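# Rotate flashlight head to align dot ring between rings

## Task

Turn the head of the big flashlight so that the board's dotted ring ends up lying between its two printed rings, with the board still upright and the flashlight resting motionless on the table; it only counts if this holds without the robot holding anything in place.

## Robot and tools

Robot: two arms, left_arm and right_arm, each with six revolute joints and a parallel gripper. The names are labels only; they do not tell you which side of an image an arm appears on. A disturbance may occasionally pull on a gripped part or nudge a loose object.

Frame: results report poses in one scene frame. The origin sits on the table surface midway between the arms, +x points out across the table, +z points up, and left_arm lies toward +y. Positions are in metres and orientations are quaternions in w,x,y,z order. Printed hand positions can be somewhat wrong, more so when an arm is stretched far. Each gripper's fingers point along its own +z axis and close along its own y axis. The reported end_effector_position is the spot between the finger pads, roughly 1 cm short of the tips.

Tool execute_actions takes "actions": a list holding either nothing, one action, or one wait, plus an optional boolean "pictures" (images are included by default). An empty list just reports the current state. A wait is {"steps": N} with N from 1 to 300 control steps (each 1/30 s); it sends nothing new and returns after N steps counted from the previous result. An action is {"rows": [...], "steps": N} with N from 1 to 15 (default 15) and 1 to 15 rows. Each row drives one control step; if rows run out, the last row repeats. A rejected call moves nothing.

Row layout: one flat list of 14 numbers covering both arms, always all 14 even if one arm stays still. Numbers 1-6 are left_arm joint targets, number 7 is left_arm opening, numbers 8-13 are right_arm joint targets, number 14 is right_arm opening. Joint targets are absolute angles in radians, on the same scale as the Joint positions line, not offsets. Joint order and stated ranges per arm: waist -2.880 to 2.880, shoulder 0.000 to 3.142, elbow 0.000 to 3.019, wrist pitch -1.693 to 1.571, wrist yaw -1.571 to 1.571, wrist roll -2.094 to 2.094. True ends may differ by up to 0.019 rad either way. A call is rejected if any target exceeds a stated end by more than 0.019 rad and is also farther out than that joint's latest reading. A target beyond the real end is clipped to it, and a note "joint sent to its limit" may appear (possibly about an earlier motion still running); the lack of that note does not prove more travel is available. Opening is an absolute value from -1 (closed) to +1 (fully open).

Motion limits: each step, the command sent to a joint stays within a fixed distance of its measured angle (waist 0.264, shoulder 0.32, elbow 0.276, wrist pitch 0.33, wrist yaw 0.186, wrist roll 0.522 rad), and if the targets would shift the gripper more than 70 mm from where it is, all of that arm's targets are pulled back proportionally. Big moves therefore take several calls. The simulation runs on while you think and write: arms continue toward the last row sent until everything nearly stops or a step is HELD; after that only a new action moves them further. Fingers still opening or closing keep going.

Result lines: the state line gives each arm's pose. Joint positions and Joint velocities list, per arm, the six joints (rad, rad/s) then the pad gap (m, m/s; 0.094 m is fully open). grip_measured is the measured opening on the command scale; each gripper's reading may be biased by about 1 mm, consistently. "joint command not followed" means a clearance check altered or blocked some joint targets; the rest of the row still ran. HELD flags steps where all or part of your row was not sent. MOTOR HOT appears from 85 °C; at 100 °C an OVER-TEMPERATURE FAULT drops that arm until it cools, so avoid long loaded holds.

Gripping: away from the extremes, fingers go to where grip_measured would equal your command. To hold something, command an opening below its grip_measured value: about 0.03 lower for a firm grip, less for a lighter one. Pad force tops out near 50-62 N (lower on some grippers, and reduced for parts under about 2 mm thick); first contact can spike higher.

Tool zoom_image: "camera" (one of cam_head_left, cam_head_right, cam_high, cam_low, cam_left_wrist, cam_right_wrist) and "region" [x0, y0, x1, y1] in that camera's pixels with (0,0) top-left, no larger than 504 by 504. Head, high and low images are 896x504; wrist images are 616x616 fisheye. Use it to check the dot ring against the printed rings.

Tool finished_scene: "scene", the number of the scene being ended. It is final, and its result reports success and gives the next task. Replying without any tool call ends everything.

Avoid: knocking or placing anything off the table, tipping the board, letting the arms collide or press hard on each other, dropping or slamming parts, shoving hard. Before finishing, release the flashlight so it rests on its own and confirm the alignment stays.

Each tool is called after "Request:" by a JSON object that holds its "api" and its "payload", one argument or row to a line.

## Session

Request:
{"api": "execute_actions", "payload": {
  "actions": []
}}

Scene clock: 0.00 s of 4800.00 s.
left_arm: end_effector_position=(+0.2396, +0.0576, +0.2802) grip_measured=+1.000 end_effector_quat_wxyz=(-0.167, -0.522, +0.836, -0.040) | right_arm: end_effector_position=(+0.2714, -0.7488, +0.2998) grip_measured=+1.000 end_effector_quat_wxyz=(+0.674, +0.691, +0.198, +0.169)
Joint positions: left_arm=[-0.938  1.287  1.294 -1.559  0.344 -1.954  0.094] | right_arm=[-0.836  1.095  0.574  0.487  0.139  1.541  0.094]
Joint velocities: left_arm=[-0.015 -0.005 -0.017 -0.012 -0.051 -0.022  0.   ] | right_arm=[-0.005 -0.015 -0.002  0.017 -0.037  0.066  0.   ]

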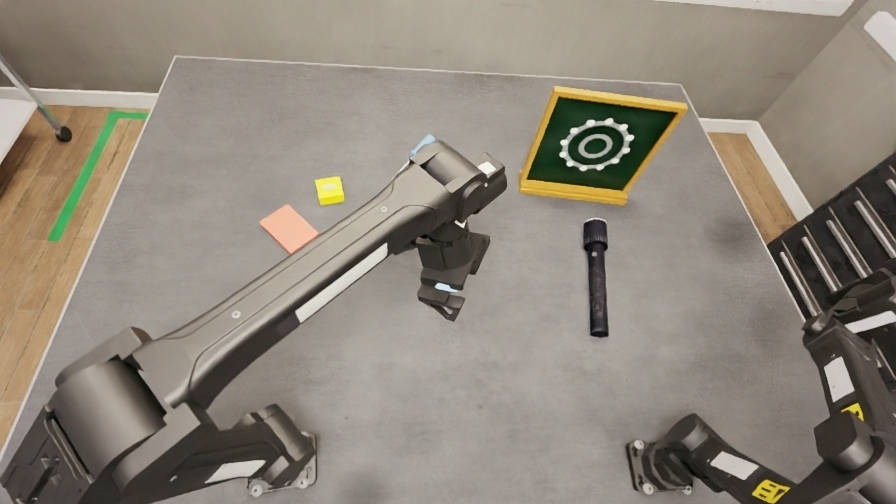

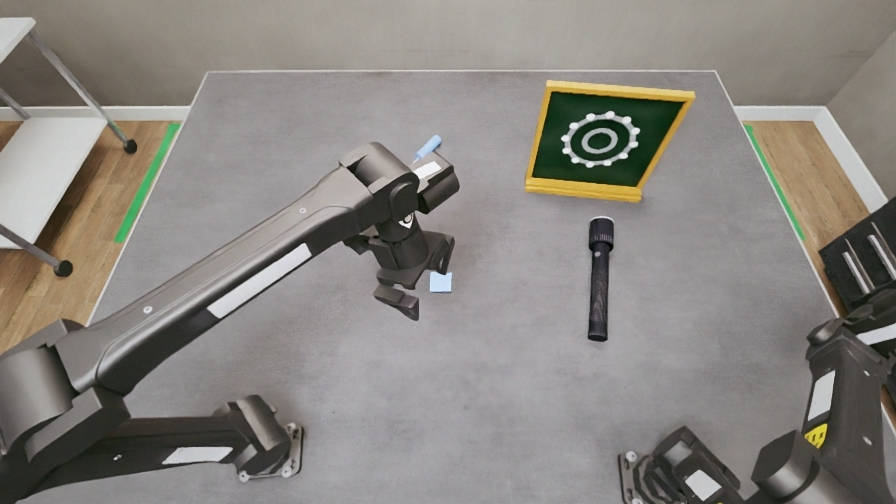

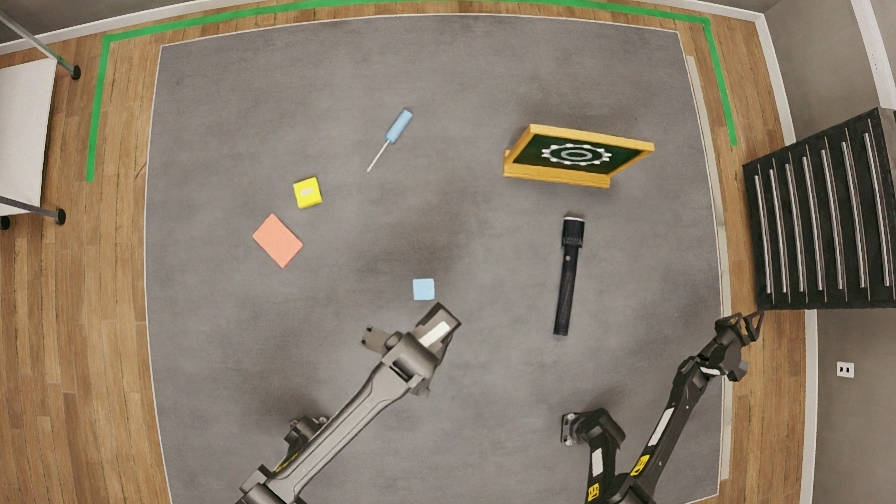

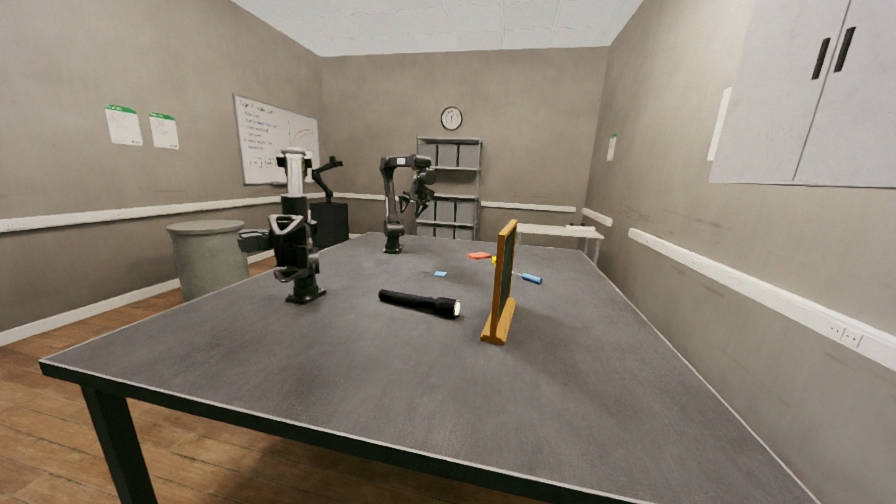

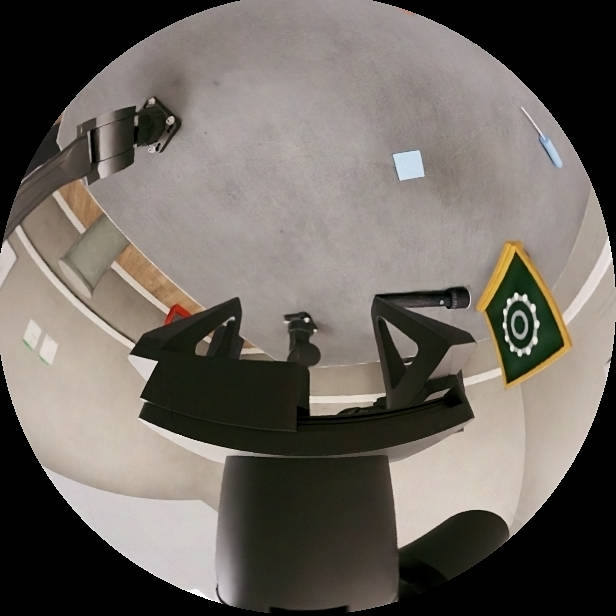

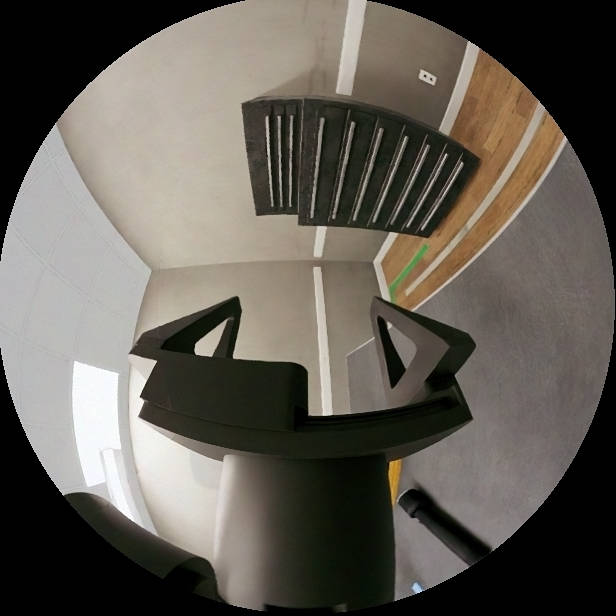

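Request:
{"api": "execute_actions", "payload": {
  "actions": [
    {"rows":[[-0.938,1.287,1.294,-1.559,0,0,1, 0,1.3,1.3,-1.57,0,0,1]]}
  ],
  "pictures": false
}}

Request:
{"api": "execute_actions", "payload": {
  "actions": [
    {"steps":90}
  ]
}}

Scene clock: 7.93 s of 4800.00 s.
left_arm: end_effector_position=(+0.2813, +0.0961, +0.2690) grip_measured=+1.000 end_effector_quat_wxyz=(+0.005, +0.185, +0.983, -0.007) | right_arm: end_effector_position=(+0.4978, -0.5427, +0.2215) grip_measured=+1.000 end_effector_quat_wxyz=(+0.447, +0.513, +0.723, +0.115)
Joint positions: left_arm=[-0.94   1.287  1.291 -1.559  0.004 -0.465  0.094] | right_arm=[-0.286  1.305  0.899 -0.205  0.007  0.874  0.094]
Joint velocities: left_arm=[-0.005  0.005  0.007 -0.002 -0.007  2.777  0.   ] | right_arm=[ 1.148  0.005  0.545 -1.243 -0.081 -1.121  0.   ]
Steps of this call (steps 1 to 90: nothing new was sent; then 4.43 s passed at rest; steps 91 to 105: all 15 steps of this action). Readings (joint positions):
91: left_arm=[-0.941 1.287 1.294 -1.559 0.253 -1.868] | right_arm=[-0.828 1.100 0.582 0.458 0.114 1.503]
92: left_arm=[-0.942 1.287 1.294 -1.559 0.148 -1.767] | right_arm=[-0.807 1.115 0.600 0.411 0.088 1.458]
94: left_arm=[-0.940 1.287 1.292 -1.559 0.025 -1.567] | right_arm=[-0.740 1.164 0.649 0.315 0.051 1.364]
98: left_arm=[-0.940 1.287 1.291 -1.559 0.004 -1.166] | right_arm=[-0.574 1.256 0.754 0.115 0.019 1.176]
105: the state above

Scene clock: 10.93 s of 4800.00 s.
left_arm: end_effector_position=(+0.2813, +0.0961, +0.2690) grip_measured=+1.000 end_effector_quat_wxyz=(+0.007, +0.403, +0.915, -0.005) | right_arm: end_effector_position=(+0.3559, -0.3754, +0.2602) grip_measured=+1.000 end_effector_quat_wxyz=(-0.001, +0.037, +0.999, +0.000)
Joint positions: left_arm=[-0.94   1.287  1.291 -1.559  0.004 -0.007  0.094] | right_arm=[ 0.009  1.292  1.273 -1.553 -0.001  0.012  0.094]
Joint velocities: left_arm=[ 0.005  0.005  0.002 -0.002 -0.007 -0.022  0.   ] | right_arm=[ 0.005 -0.015 -0.002  0.002  0.007  0.007  0.   ]
Steps of this call (steps 1 to 45: the robot went on to your last target; steps 46 to 90: nothing new was sent). Readings (joint positions):
1: left_arm=[-0.940 1.287 1.291 -1.559 0.004 -0.374] | right_arm=[-0.246 1.305 0.918 -0.249 0.006 0.832]
2: left_arm=[-0.940 1.287 1.291 -1.559 0.004 -0.300] | right_arm=[-0.206 1.305 0.937 -0.294 0.006 0.788]
4: left_arm=[-0.940 1.287 1.291 -1.559 0.004 -0.194] | right_arm=[-0.131 1.306 0.984 -0.398 0.004 0.688]
8: left_arm=[-0.940 1.287 1.291 -1.559 0.004 -0.083] | right_arm=[-0.023 1.308 1.121 -0.689 -0.000 0.416]
90: the state above
All arms were judged still, so your last target was given up. Only a new action makes them travel on or press farther. Fingers that are still opening or closing keep moving.

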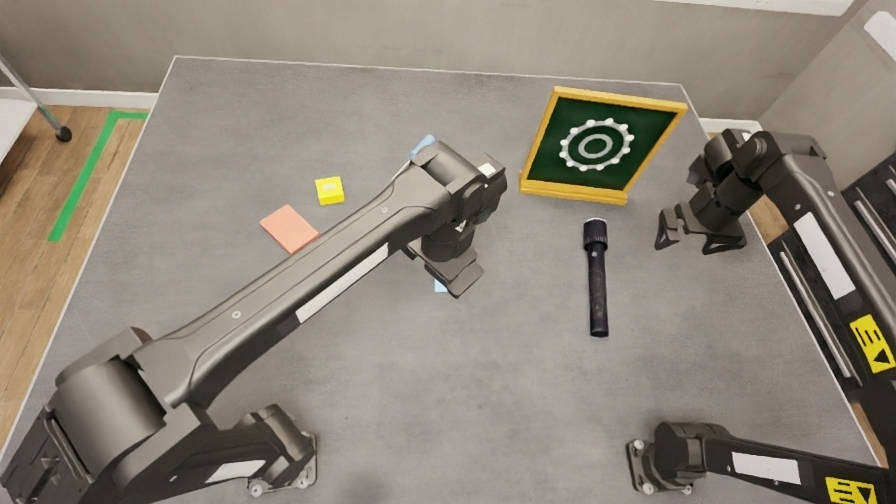

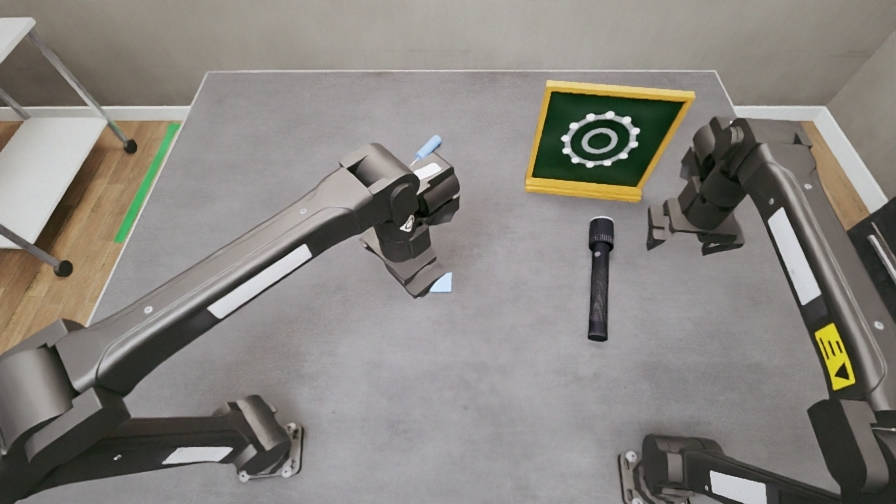

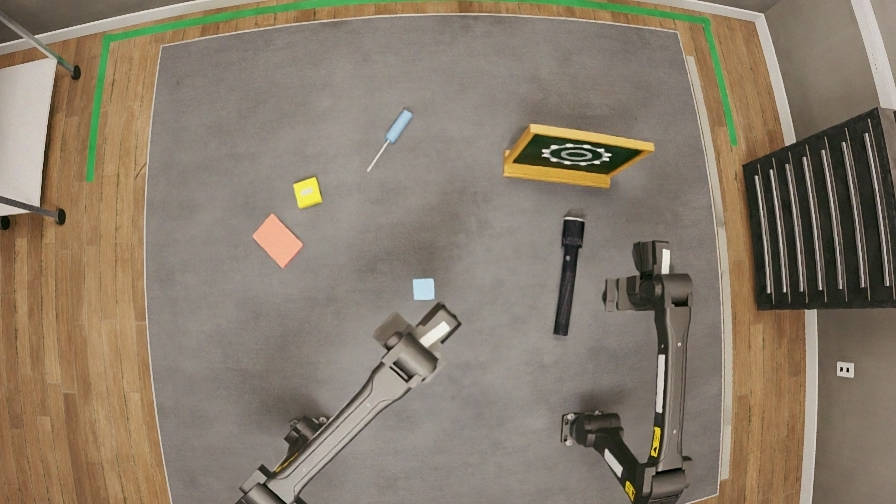

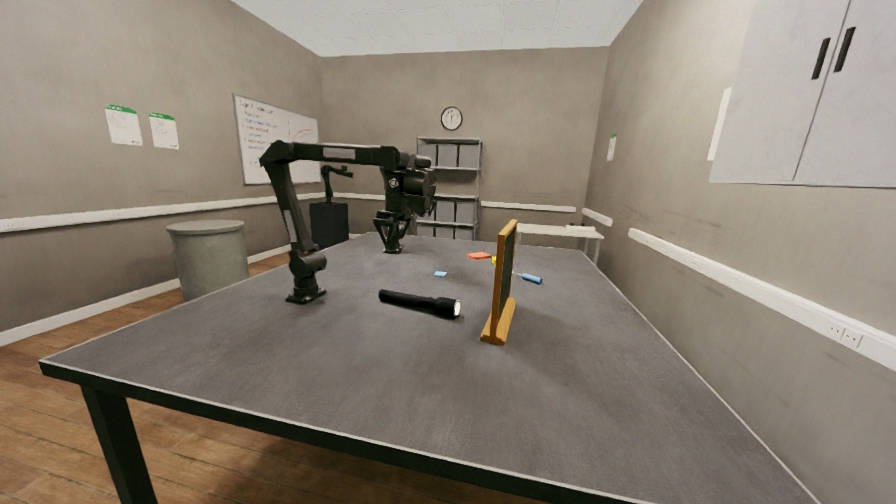

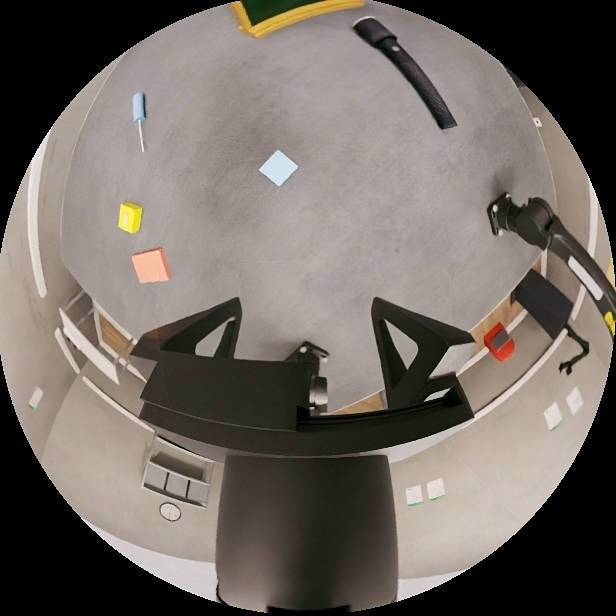

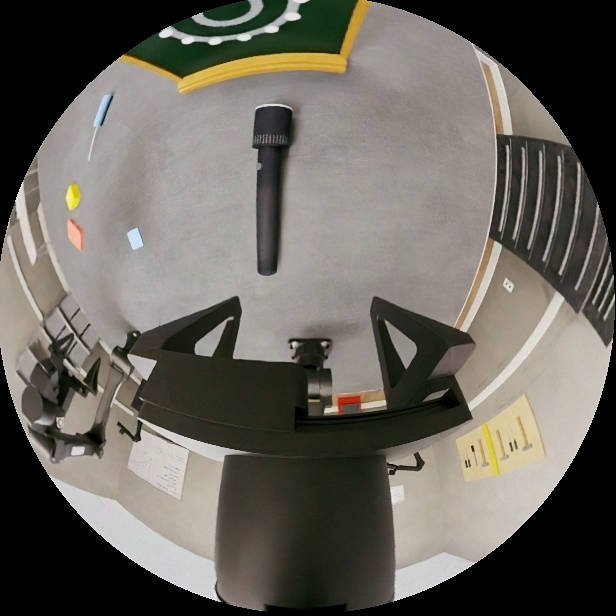

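Request:
{"api": "execute_actions", "payload": {
  "actions": [
    {"rows":[[-1.29,1.9,1.7,-1.2,0,-1.12,1, 0.165,1.625,1.2,-1.145,0,0.16,1]]}
  ],
  "pictures": false
}}

Request:
{"api": "execute_actions", "payload": {
  "actions": [
    {"steps":60}
  ]
}}

Scene clock: 32.60 s of 4800.00 s.
left_arm: end_effector_position=(+0.2726, -0.1730, +0.1687) grip_measured=+1.000 end_effector_quat_wxyz=(+0.044, +0.223, +0.972, -0.060) | right_arm: end_effector_position=(+0.4374, -0.3090, +0.0753) grip_measured=+1.000 end_effector_quat_wxyz=(-0.041, +0.017, +0.999, -0.005)
Joint positions: left_arm=[-1.262  1.816  1.632 -1.239  0.    -0.708  0.094] | right_arm=[ 0.169  1.679  1.19  -1.164  0.     0.132  0.094]
Joint velocities: left_arm=[-0.454  1.343  0.632  0.466  0.066 -2.791  0.   ] | right_arm=[-0.005  0.063 -0.144 -0.007 -0.007  0.154  0.   ]
Steps of this call (steps 1 to 90: nothing new was sent; then 18.17 s passed at rest; steps 91 to 105: all 15 steps of this action). Readings (joint positions):
91: left_arm=[-0.947 1.294 1.296 -1.545 0.001 -0.037] | right_arm=[0.013 1.299 1.271 -1.536 -0.000 0.020]
92: left_arm=[-0.961 1.310 1.311 -1.518 0.000 -0.072] | right_arm=[0.020 1.311 1.271 -1.503 0.000 0.029]
94: left_arm=[-1.008 1.363 1.356 -1.457 0.000 -0.142] | right_arm=[0.044 1.360 1.270 -1.429 0.000 0.044]
98: left_arm=[-1.118 1.506 1.461 -1.360 0.000 -0.289] | right_arm=[0.101 1.500 1.254 -1.277 0.000 0.079]
105: the state above

Scene clock: 34.60 s of 4800.00 s.
left_arm: end_effector_position=(+0.2613, -0.1984, +0.1349) grip_measured=+1.000 end_effector_quat_wxyz=(+0.026, +0.039, +0.997, -0.059) | right_arm: end_effector_position=(+0.4386, -0.3089, +0.0953) grip_measured=+1.000 end_effector_quat_wxyz=(-0.017, +0.025, +1.000, -0.002)
Joint positions: left_arm=[-1.296  1.896  1.662 -1.207  0.    -1.113  0.094] | right_arm=[ 0.169  1.629  1.186 -1.161  0.     0.148  0.094]
Joint velocities: left_arm=[-0.005 -0.015  0.002  0.002 -0.081 -0.007  0.   ] | right_arm=[ 0.015  0.005 -0.007  0.007 -0.051  0.037  0.   ]
Steps of this call (steps 1 to 45: the robot went on to your last target; steps 46 to 60: nothing new was sent). Readings (joint positions):
1: left_arm=[-1.276 1.858 1.650 -1.224 0.000 -0.789] | right_arm=[0.169 1.679 1.186 -1.164 0.000 0.135]
2: left_arm=[-1.288 1.893 1.658 -1.212 0.000 -0.854] | right_arm=[0.169 1.676 1.186 -1.164 0.000 0.138]
4: left_arm=[-1.303 1.940 1.659 -1.207 0.000 -0.947] | right_arm=[0.169 1.662 1.186 -1.161 0.000 0.141]
8: left_arm=[-1.304 1.960 1.659 -1.207 0.000 -1.045] | right_arm=[0.169 1.634 1.186 -1.161 0.000 0.145]
60: the state above
All arms were judged still, so your last target was given up. Only a new action makes them travel on or press farther. Fingers that are still opening or closing keep moving.

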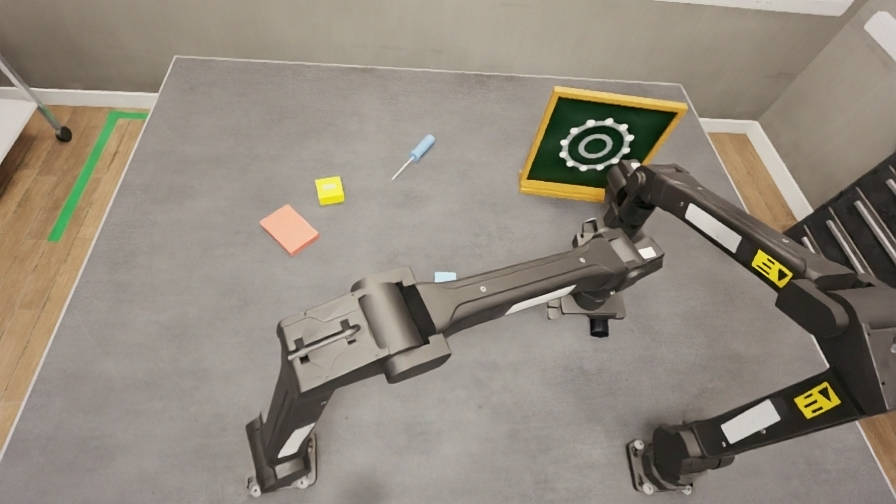

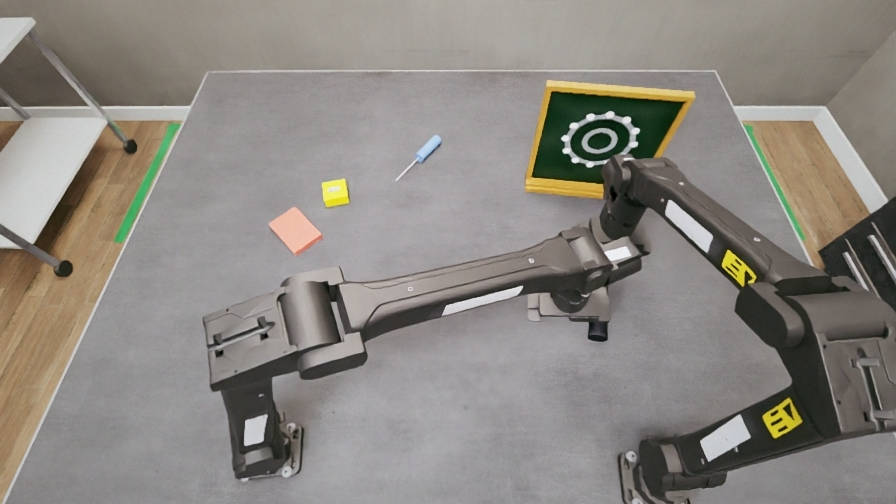

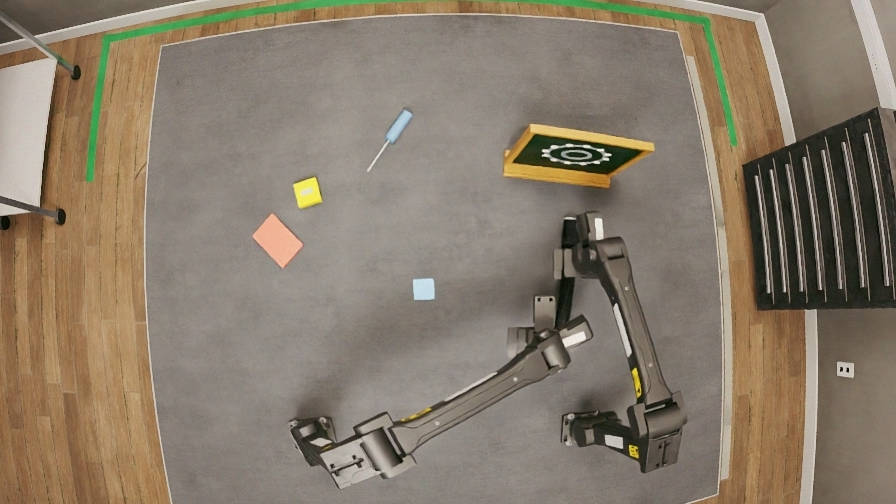

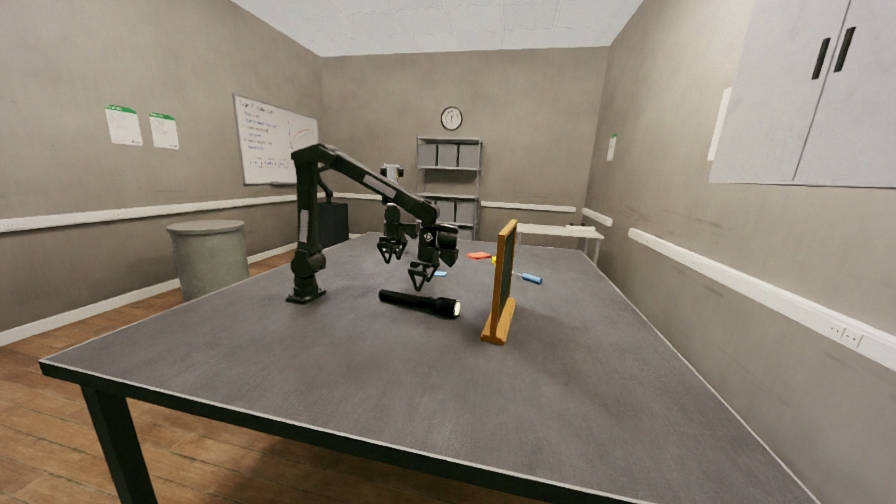

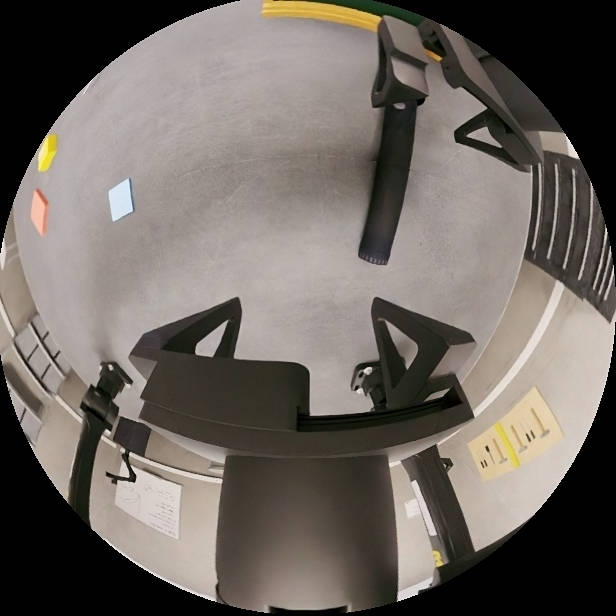

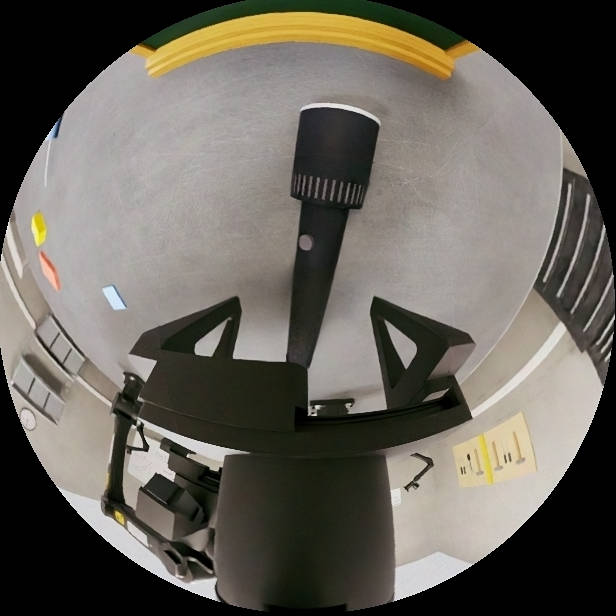

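Request:
{"api": "execute_actions", "payload": {
  "actions": [
    {"rows":[[-1.258,2.0,1.99,-1.04,0,-1.0,1, 0.128,1.72,1.435,-1.165,0,0.2,1],[-1.258,2.0,1.99,-1.04,0,-1.0,1, 0.128,1.72,1.435,-1.165,0,0.2,1],[-1.258,2.0,1.99,-1.04,0,-1.0,1, 0.128,1.72,1.435,-1.165,0,0.2,1],[-1.258,2.0,1.99,-1.04,0,-1.0,1, 0.128,1.72,1.435,-1.165,0,0.2,1],[-1.258,2.0,1.99,-1.04,0,-1.0,1, 0.128,1.72,1.435,-1.165,0,0.2,1],[-1.258,2.0,1.99,-1.04,0,-1.0,1, 0.128,1.72,1.435,-1.165,0,0.2,1],[-1.258,2.0,1.99,-1.04,0,-1.0,1, 0.128,1.72,1.435,-1.165,0,0.2,1],[-1.258,2.129,1.99,-1.04,0,-1.0,1, 0.128,1.809,1.435,-1.165,0,0.2,1]]}
  ],
  "pictures": false
}}

Request:
{"api": "execute_actions", "payload": {
  "actions": [
    {"steps":45}
  ]
}}

Scene clock: 58.53 s of 4800.00 s.
left_arm: end_effector_position=(+0.3058, -0.2868, +0.1357) grip_measured=+1.000 end_effector_quat_wxyz=(+0.068, +0.066, +0.986, -0.138) | right_arm: end_effector_position=(+0.5200, -0.3195, +0.0862) grip_measured=+1.000 end_effector_quat_wxyz=(+0.000, +0.061, +0.998, -0.000)
Joint positions: left_arm=[-1.284  2.054  1.884 -1.092  0.    -1.046  0.094] | right_arm=[ 0.134  1.81   1.406 -1.166  0.     0.186  0.094]
Joint velocities: left_arm=[0.073 0.747 0.95  0.481 0.081 0.242 0.   ] | right_arm=[ 0.005  0.239  0.002 -0.007  0.007 -0.037  0.   ]
A step of this action was HELD (marked below), so the robot has no last target. An arm can still carry out its HELD step.
Steps of this call (steps 1 to 90: nothing new was sent; then 20.43 s passed at rest; steps 91 to 105: all 15 steps of this action). Readings (joint positions):
91: left_arm=[-1.295 1.902 1.674 -1.199 0.000 -1.104] | right_arm=[0.168 1.635 1.197 -1.164 0.000 0.152]
92: left_arm=[-1.294 1.917 1.703 -1.181 0.000 -1.094] | right_arm=[0.166 1.648 1.221 -1.166 0.000 0.157]
93: left_arm=[-1.294 1.928 1.724 -1.165 0.000 -1.092] | right_arm=[0.163 1.667 1.255 -1.166 0.000 0.161] HELD
94: left_arm=[-1.293 1.928 1.724 -1.162 0.000 -1.092] | right_arm=[0.158 1.688 1.294 -1.166 0.000 0.166] HELD
95: left_arm=[-1.293 1.925 1.717 -1.164 0.000 -1.092] | right_arm=[0.153 1.706 1.331 -1.166 0.000 0.170] HELD
96: left_arm=[-1.293 1.923 1.711 -1.166 0.000 -1.092] | right_arm=[0.148 1.719 1.362 -1.166 0.000 0.173] HELD
98: left_arm=[-1.293 1.928 1.711 -1.167 0.000 -1.090] | right_arm=[0.140 1.733 1.392 -1.166 0.000 0.179]
105: the state above
joint command not followed: on one or more control steps a check withheld the commanded joint targets of the left arm, and it was not sent them on those steps.
cause: the commanded joint targets would bring a part of the robot too close to another arm (this arm's wrist (the part past joint 4) and the other arm's forearm (the part past joint 3)); next, command targets that bring no part of the robot closer to that arm.

Scene clock: 60.03 s of 4800.00 s.
left_arm: end_effector_position=(+0.3334, -0.3064, +0.1084) grip_measured=+1.000 end_effector_quat_wxyz=(+0.077, +0.073, +0.984, -0.146) | right_arm: end_effector_position=(+0.5194, -0.3196, +0.0797) grip_measured=+1.000 end_effector_quat_wxyz=(-0.006, +0.062, +0.998, -0.001)
Joint positions: left_arm=[-1.259  2.139  1.949 -1.049  0.    -1.007  0.094] | right_arm=[ 0.134  1.823  1.406 -1.166  0.     0.188  0.094]
Joint velocities: left_arm=[-0.015 -0.005 -0.012  0.007 -0.081 -0.051  0.   ] | right_arm=[-0.015 -0.015  0.002 -0.027  0.022  0.022  0.   ]
Steps of this call (steps 1 to 45: nothing new was sent). Readings (joint positions):
1: left_arm=[-1.281 2.078 1.914 -1.076 0.000 -1.038] | right_arm=[0.134 1.817 1.406 -1.166 0.000 0.186]
2: left_arm=[-1.277 2.098 1.936 -1.062 0.000 -1.032] | right_arm=[0.134 1.822 1.406 -1.166 0.000 0.186]
4: left_arm=[-1.270 2.122 1.949 -1.050 0.000 -1.022] | right_arm=[0.134 1.824 1.406 -1.166 0.000 0.187]
8: left_arm=[-1.260 2.139 1.949 -1.049 0.000 -1.013] | right_arm=[0.134 1.823 1.406 -1.166 0.000 0.187]
45: the state above

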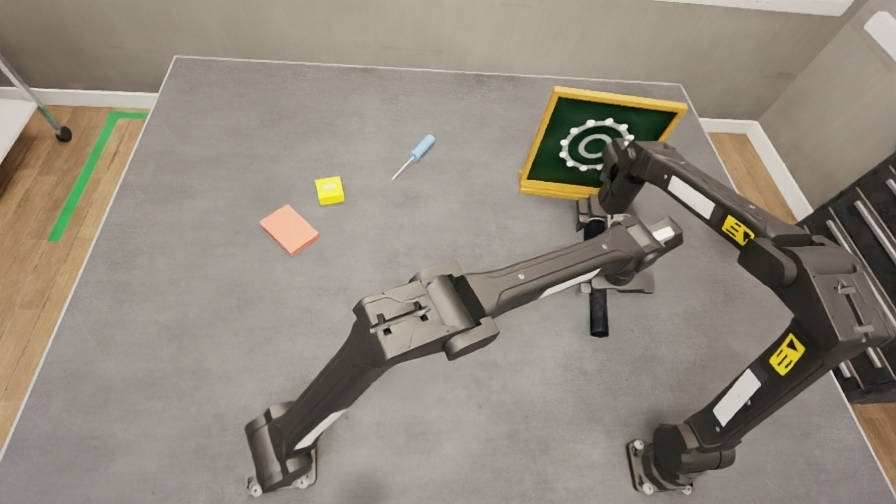

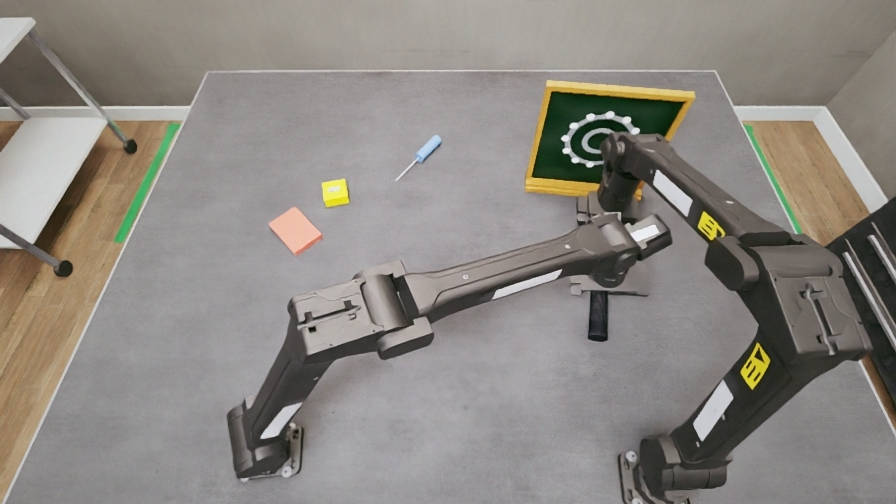

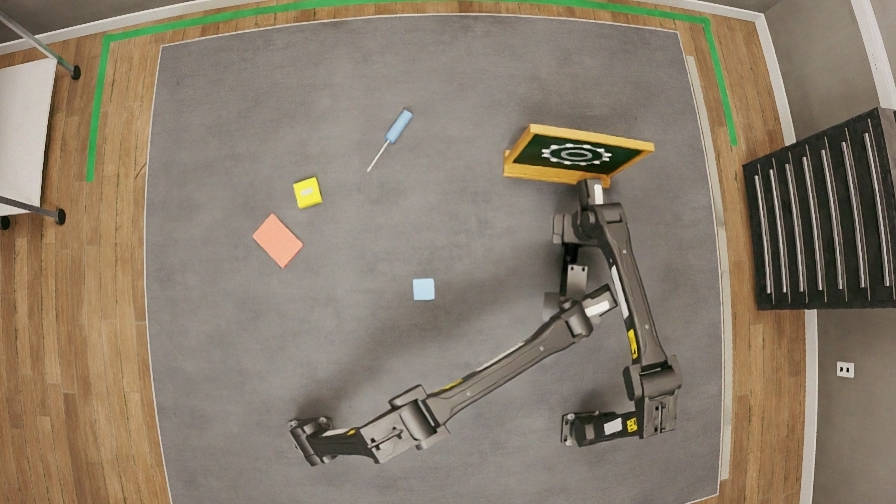

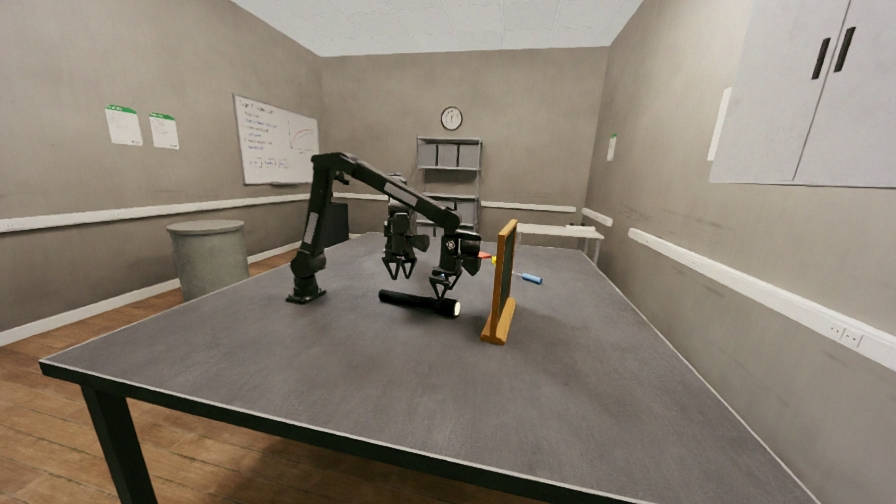

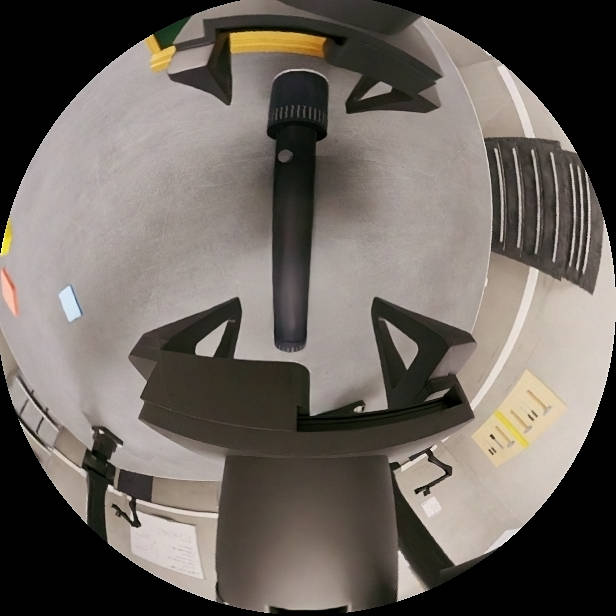

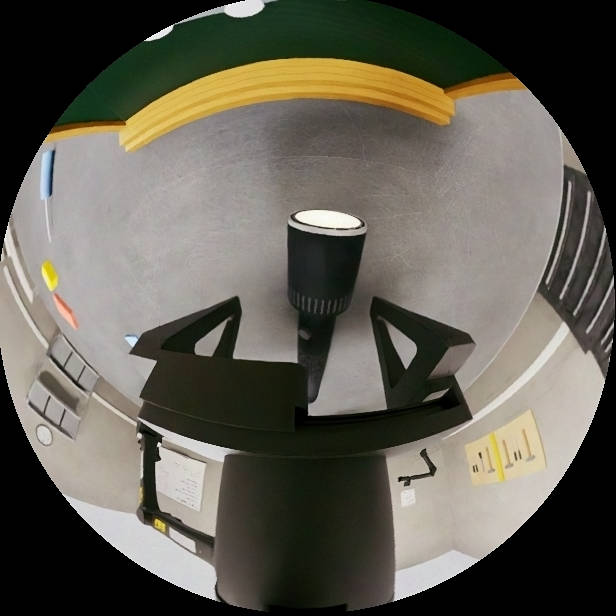

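Request:
{"api": "execute_actions", "payload": {
  "actions": [
    {"rows":[[-1.258,2.16,1.975,-1.0,0,-1.0,0.5, 0.11,1.815,1.435,-1.165,0,0.2,1],[-1.258,2.16,1.975,-1.0,0,-1.0,0.5, 0.11,1.815,1.435,-1.165,0,0.2,1],[-1.258,2.16,1.975,-1.0,0,-1.0,0.5, 0.11,1.815,1.435,-1.165,0,0.2,1],[-1.258,2.16,1.975,-1.0,0,-1.0,0.5, 0.11,1.815,1.435,-1.165,0,0.2,1],[-1.258,2.18,1.96,-0.96,0,-1.0,0.5, 0.11,1.815,1.435,-1.165,0,0.2,1],[-1.258,2.18,1.96,-0.96,0,-1.0,0.5, 0.11,1.815,1.435,-1.165,0,0.2,1],[-1.258,2.18,1.96,-0.96,0,-1.0,0.5, 0.11,1.815,1.435,-1.165,0,0.2,1],[-1.258,2.18,1.96,-0.96,0,-1.0,0.5, 0.11,1.815,1.435,-1.165,0,0.2,1],[-1.258,2.205,1.945,-0.925,0,-1.0,0.5, 0.11,1.815,1.435,-1.165,0,0.2,1]]}
  ],
  "pictures": false
}}

Request:
{"api": "execute_actions", "payload": {
  "actions": [
    {"steps":40}
  ]
}}

Scene clock: 69.23 s of 4800.00 s.
left_arm: end_effector_position=(+0.3415, -0.3247, +0.0731) grip_measured=+0.502 end_effector_quat_wxyz=(+0.087, +0.073, +0.980, -0.164) | right_arm: end_effector_position=(+0.5198, -0.3270, +0.0797) grip_measured=+1.000 end_effector_quat_wxyz=(-0.006, +0.069, +0.998, -0.001)
Joint positions: left_arm=[-1.259  2.195  1.942 -0.943  0.    -1.007  0.071] | right_arm=[ 0.12   1.823  1.406 -1.166  0.     0.188  0.094]
Joint velocities: left_arm=[-0.005  0.132 -0.061  0.017 -0.022  0.022  0.001] | right_arm=[-0.015 -0.024  0.002 -0.017 -0.037  0.022  0.   ]
Steps of this call (steps 1 to 90: nothing new was sent; then 5.70 s passed at rest; steps 91 to 105: all 15 steps of this action). Readings (joint positions):
91: left_arm=[-1.259 2.139 1.949 -1.044 0.000 -1.007] | right_arm=[0.134 1.823 1.406 -1.166 0.000 0.188]
92: left_arm=[-1.259 2.140 1.949 -1.034 0.000 -1.007] | right_arm=[0.133 1.823 1.406 -1.166 0.000 0.188]
94: left_arm=[-1.259 2.142 1.949 -1.022 0.000 -1.007] | right_arm=[0.129 1.823 1.406 -1.166 0.000 0.188]
98: left_arm=[-1.259 2.154 1.949 -0.982 0.000 -1.007] | right_arm=[0.122 1.823 1.406 -1.166 0.000 0.188]
105: the state above

Scene clock: 70.57 s of 4800.00 s.
left_arm: end_effector_position=(+0.3405, -0.3225, +0.0626) grip_measured=+0.502 end_effector_quat_wxyz=(+0.084, +0.073, +0.981, -0.158) | right_arm: end_effector_position=(+0.5198, -0.3270, +0.0797) grip_measured=+1.000 end_effector_quat_wxyz=(-0.006, +0.069, +0.998, -0.001)
Joint positions: left_arm=[-1.259  2.206  1.936 -0.942  0.    -1.007  0.071] | right_arm=[ 0.12   1.823  1.406 -1.166  0.     0.188  0.094]
Joint velocities: left_arm=[-0.005 -0.005 -0.012  0.002  0.037 -0.007 -0.   ] | right_arm=[-0.015  0.005 -0.002 -0.017 -0.007  0.022  0.   ]
Steps of this call (steps 1 to 30: the robot went on to your last target; steps 31 to 40: nothing new was sent). Readings (joint positions):
1: left_arm=[-1.259 2.199 1.939 -0.943 0.000 -1.007] | right_arm=[0.120 1.823 1.406 -1.166 0.000 0.188]
2: left_arm=[-1.259 2.202 1.937 -0.943 0.000 -1.007] | right_arm=[0.120 1.823 1.406 -1.166 0.000 0.188]
4: left_arm=[-1.259 2.206 1.936 -0.943 0.000 -1.007] | right_arm=[0.120 1.823 1.406 -1.166 0.000 0.188]
8: left_arm=[-1.259 2.206 1.936 -0.942 0.000 -1.007] | right_arm=[0.120 1.823 1.406 -1.166 0.000 0.188]
40: the state above
All arms were judged still, so your last target was given up. Only a new action makes them travel on or press farther. Fingers that are still opening or closing keep moving.

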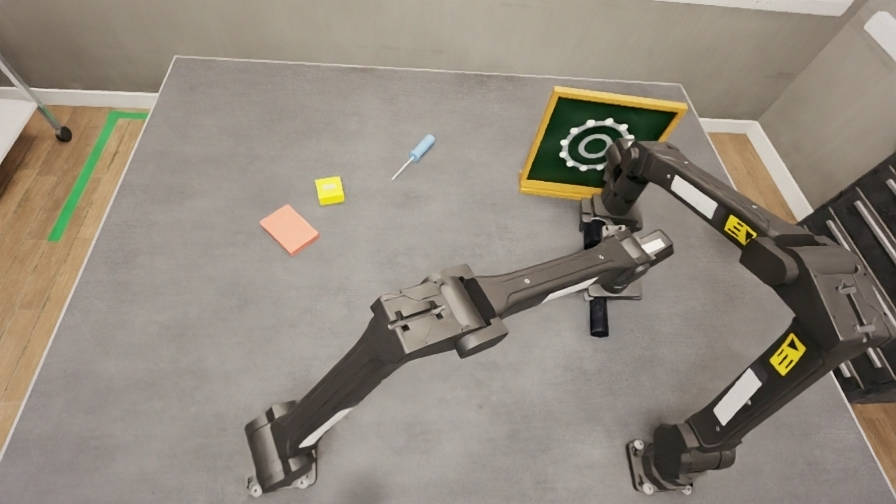

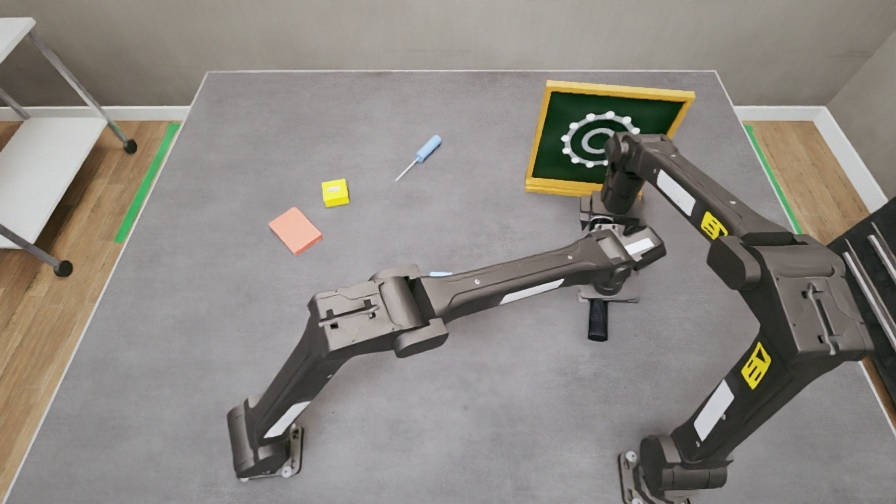

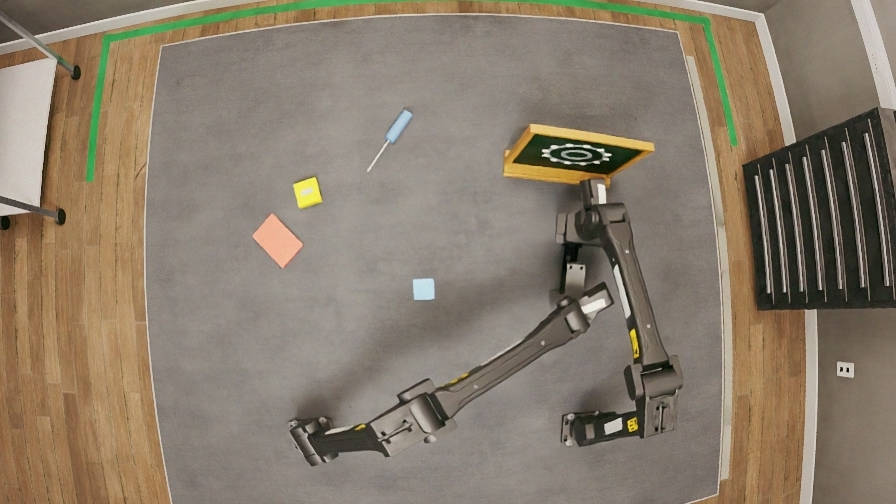

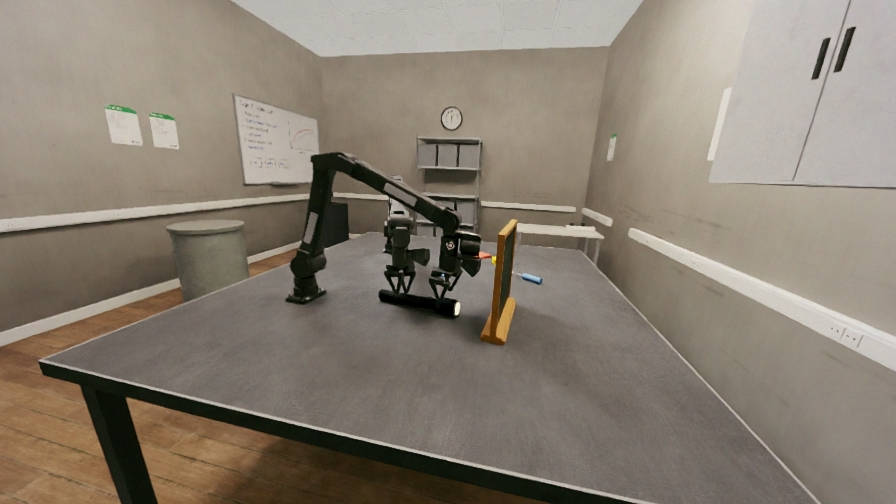

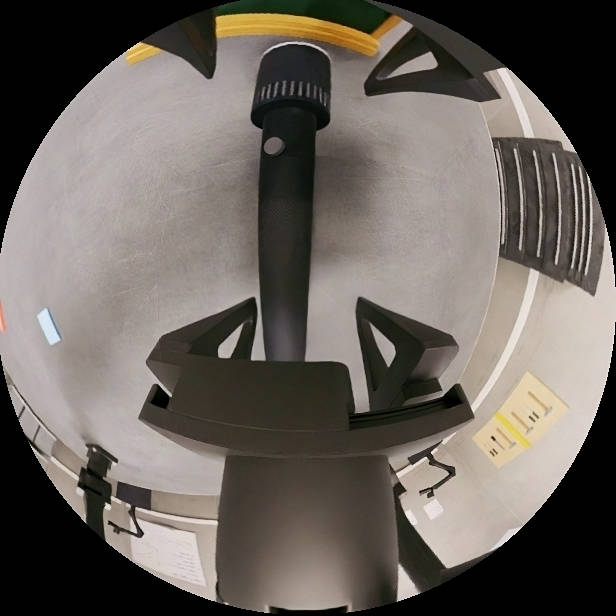

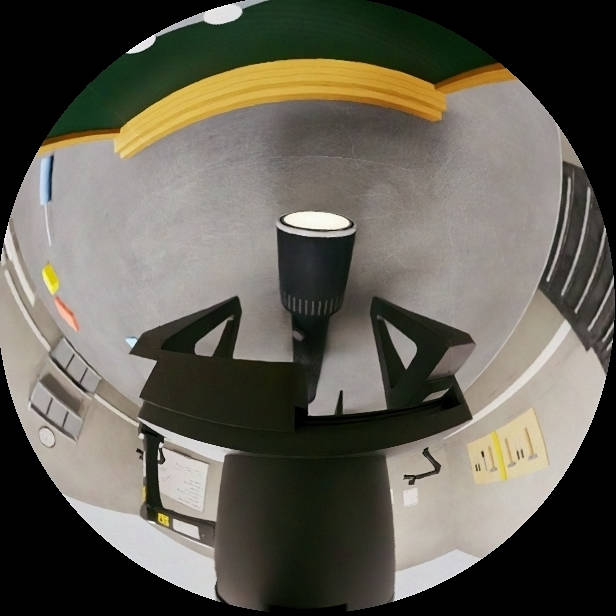

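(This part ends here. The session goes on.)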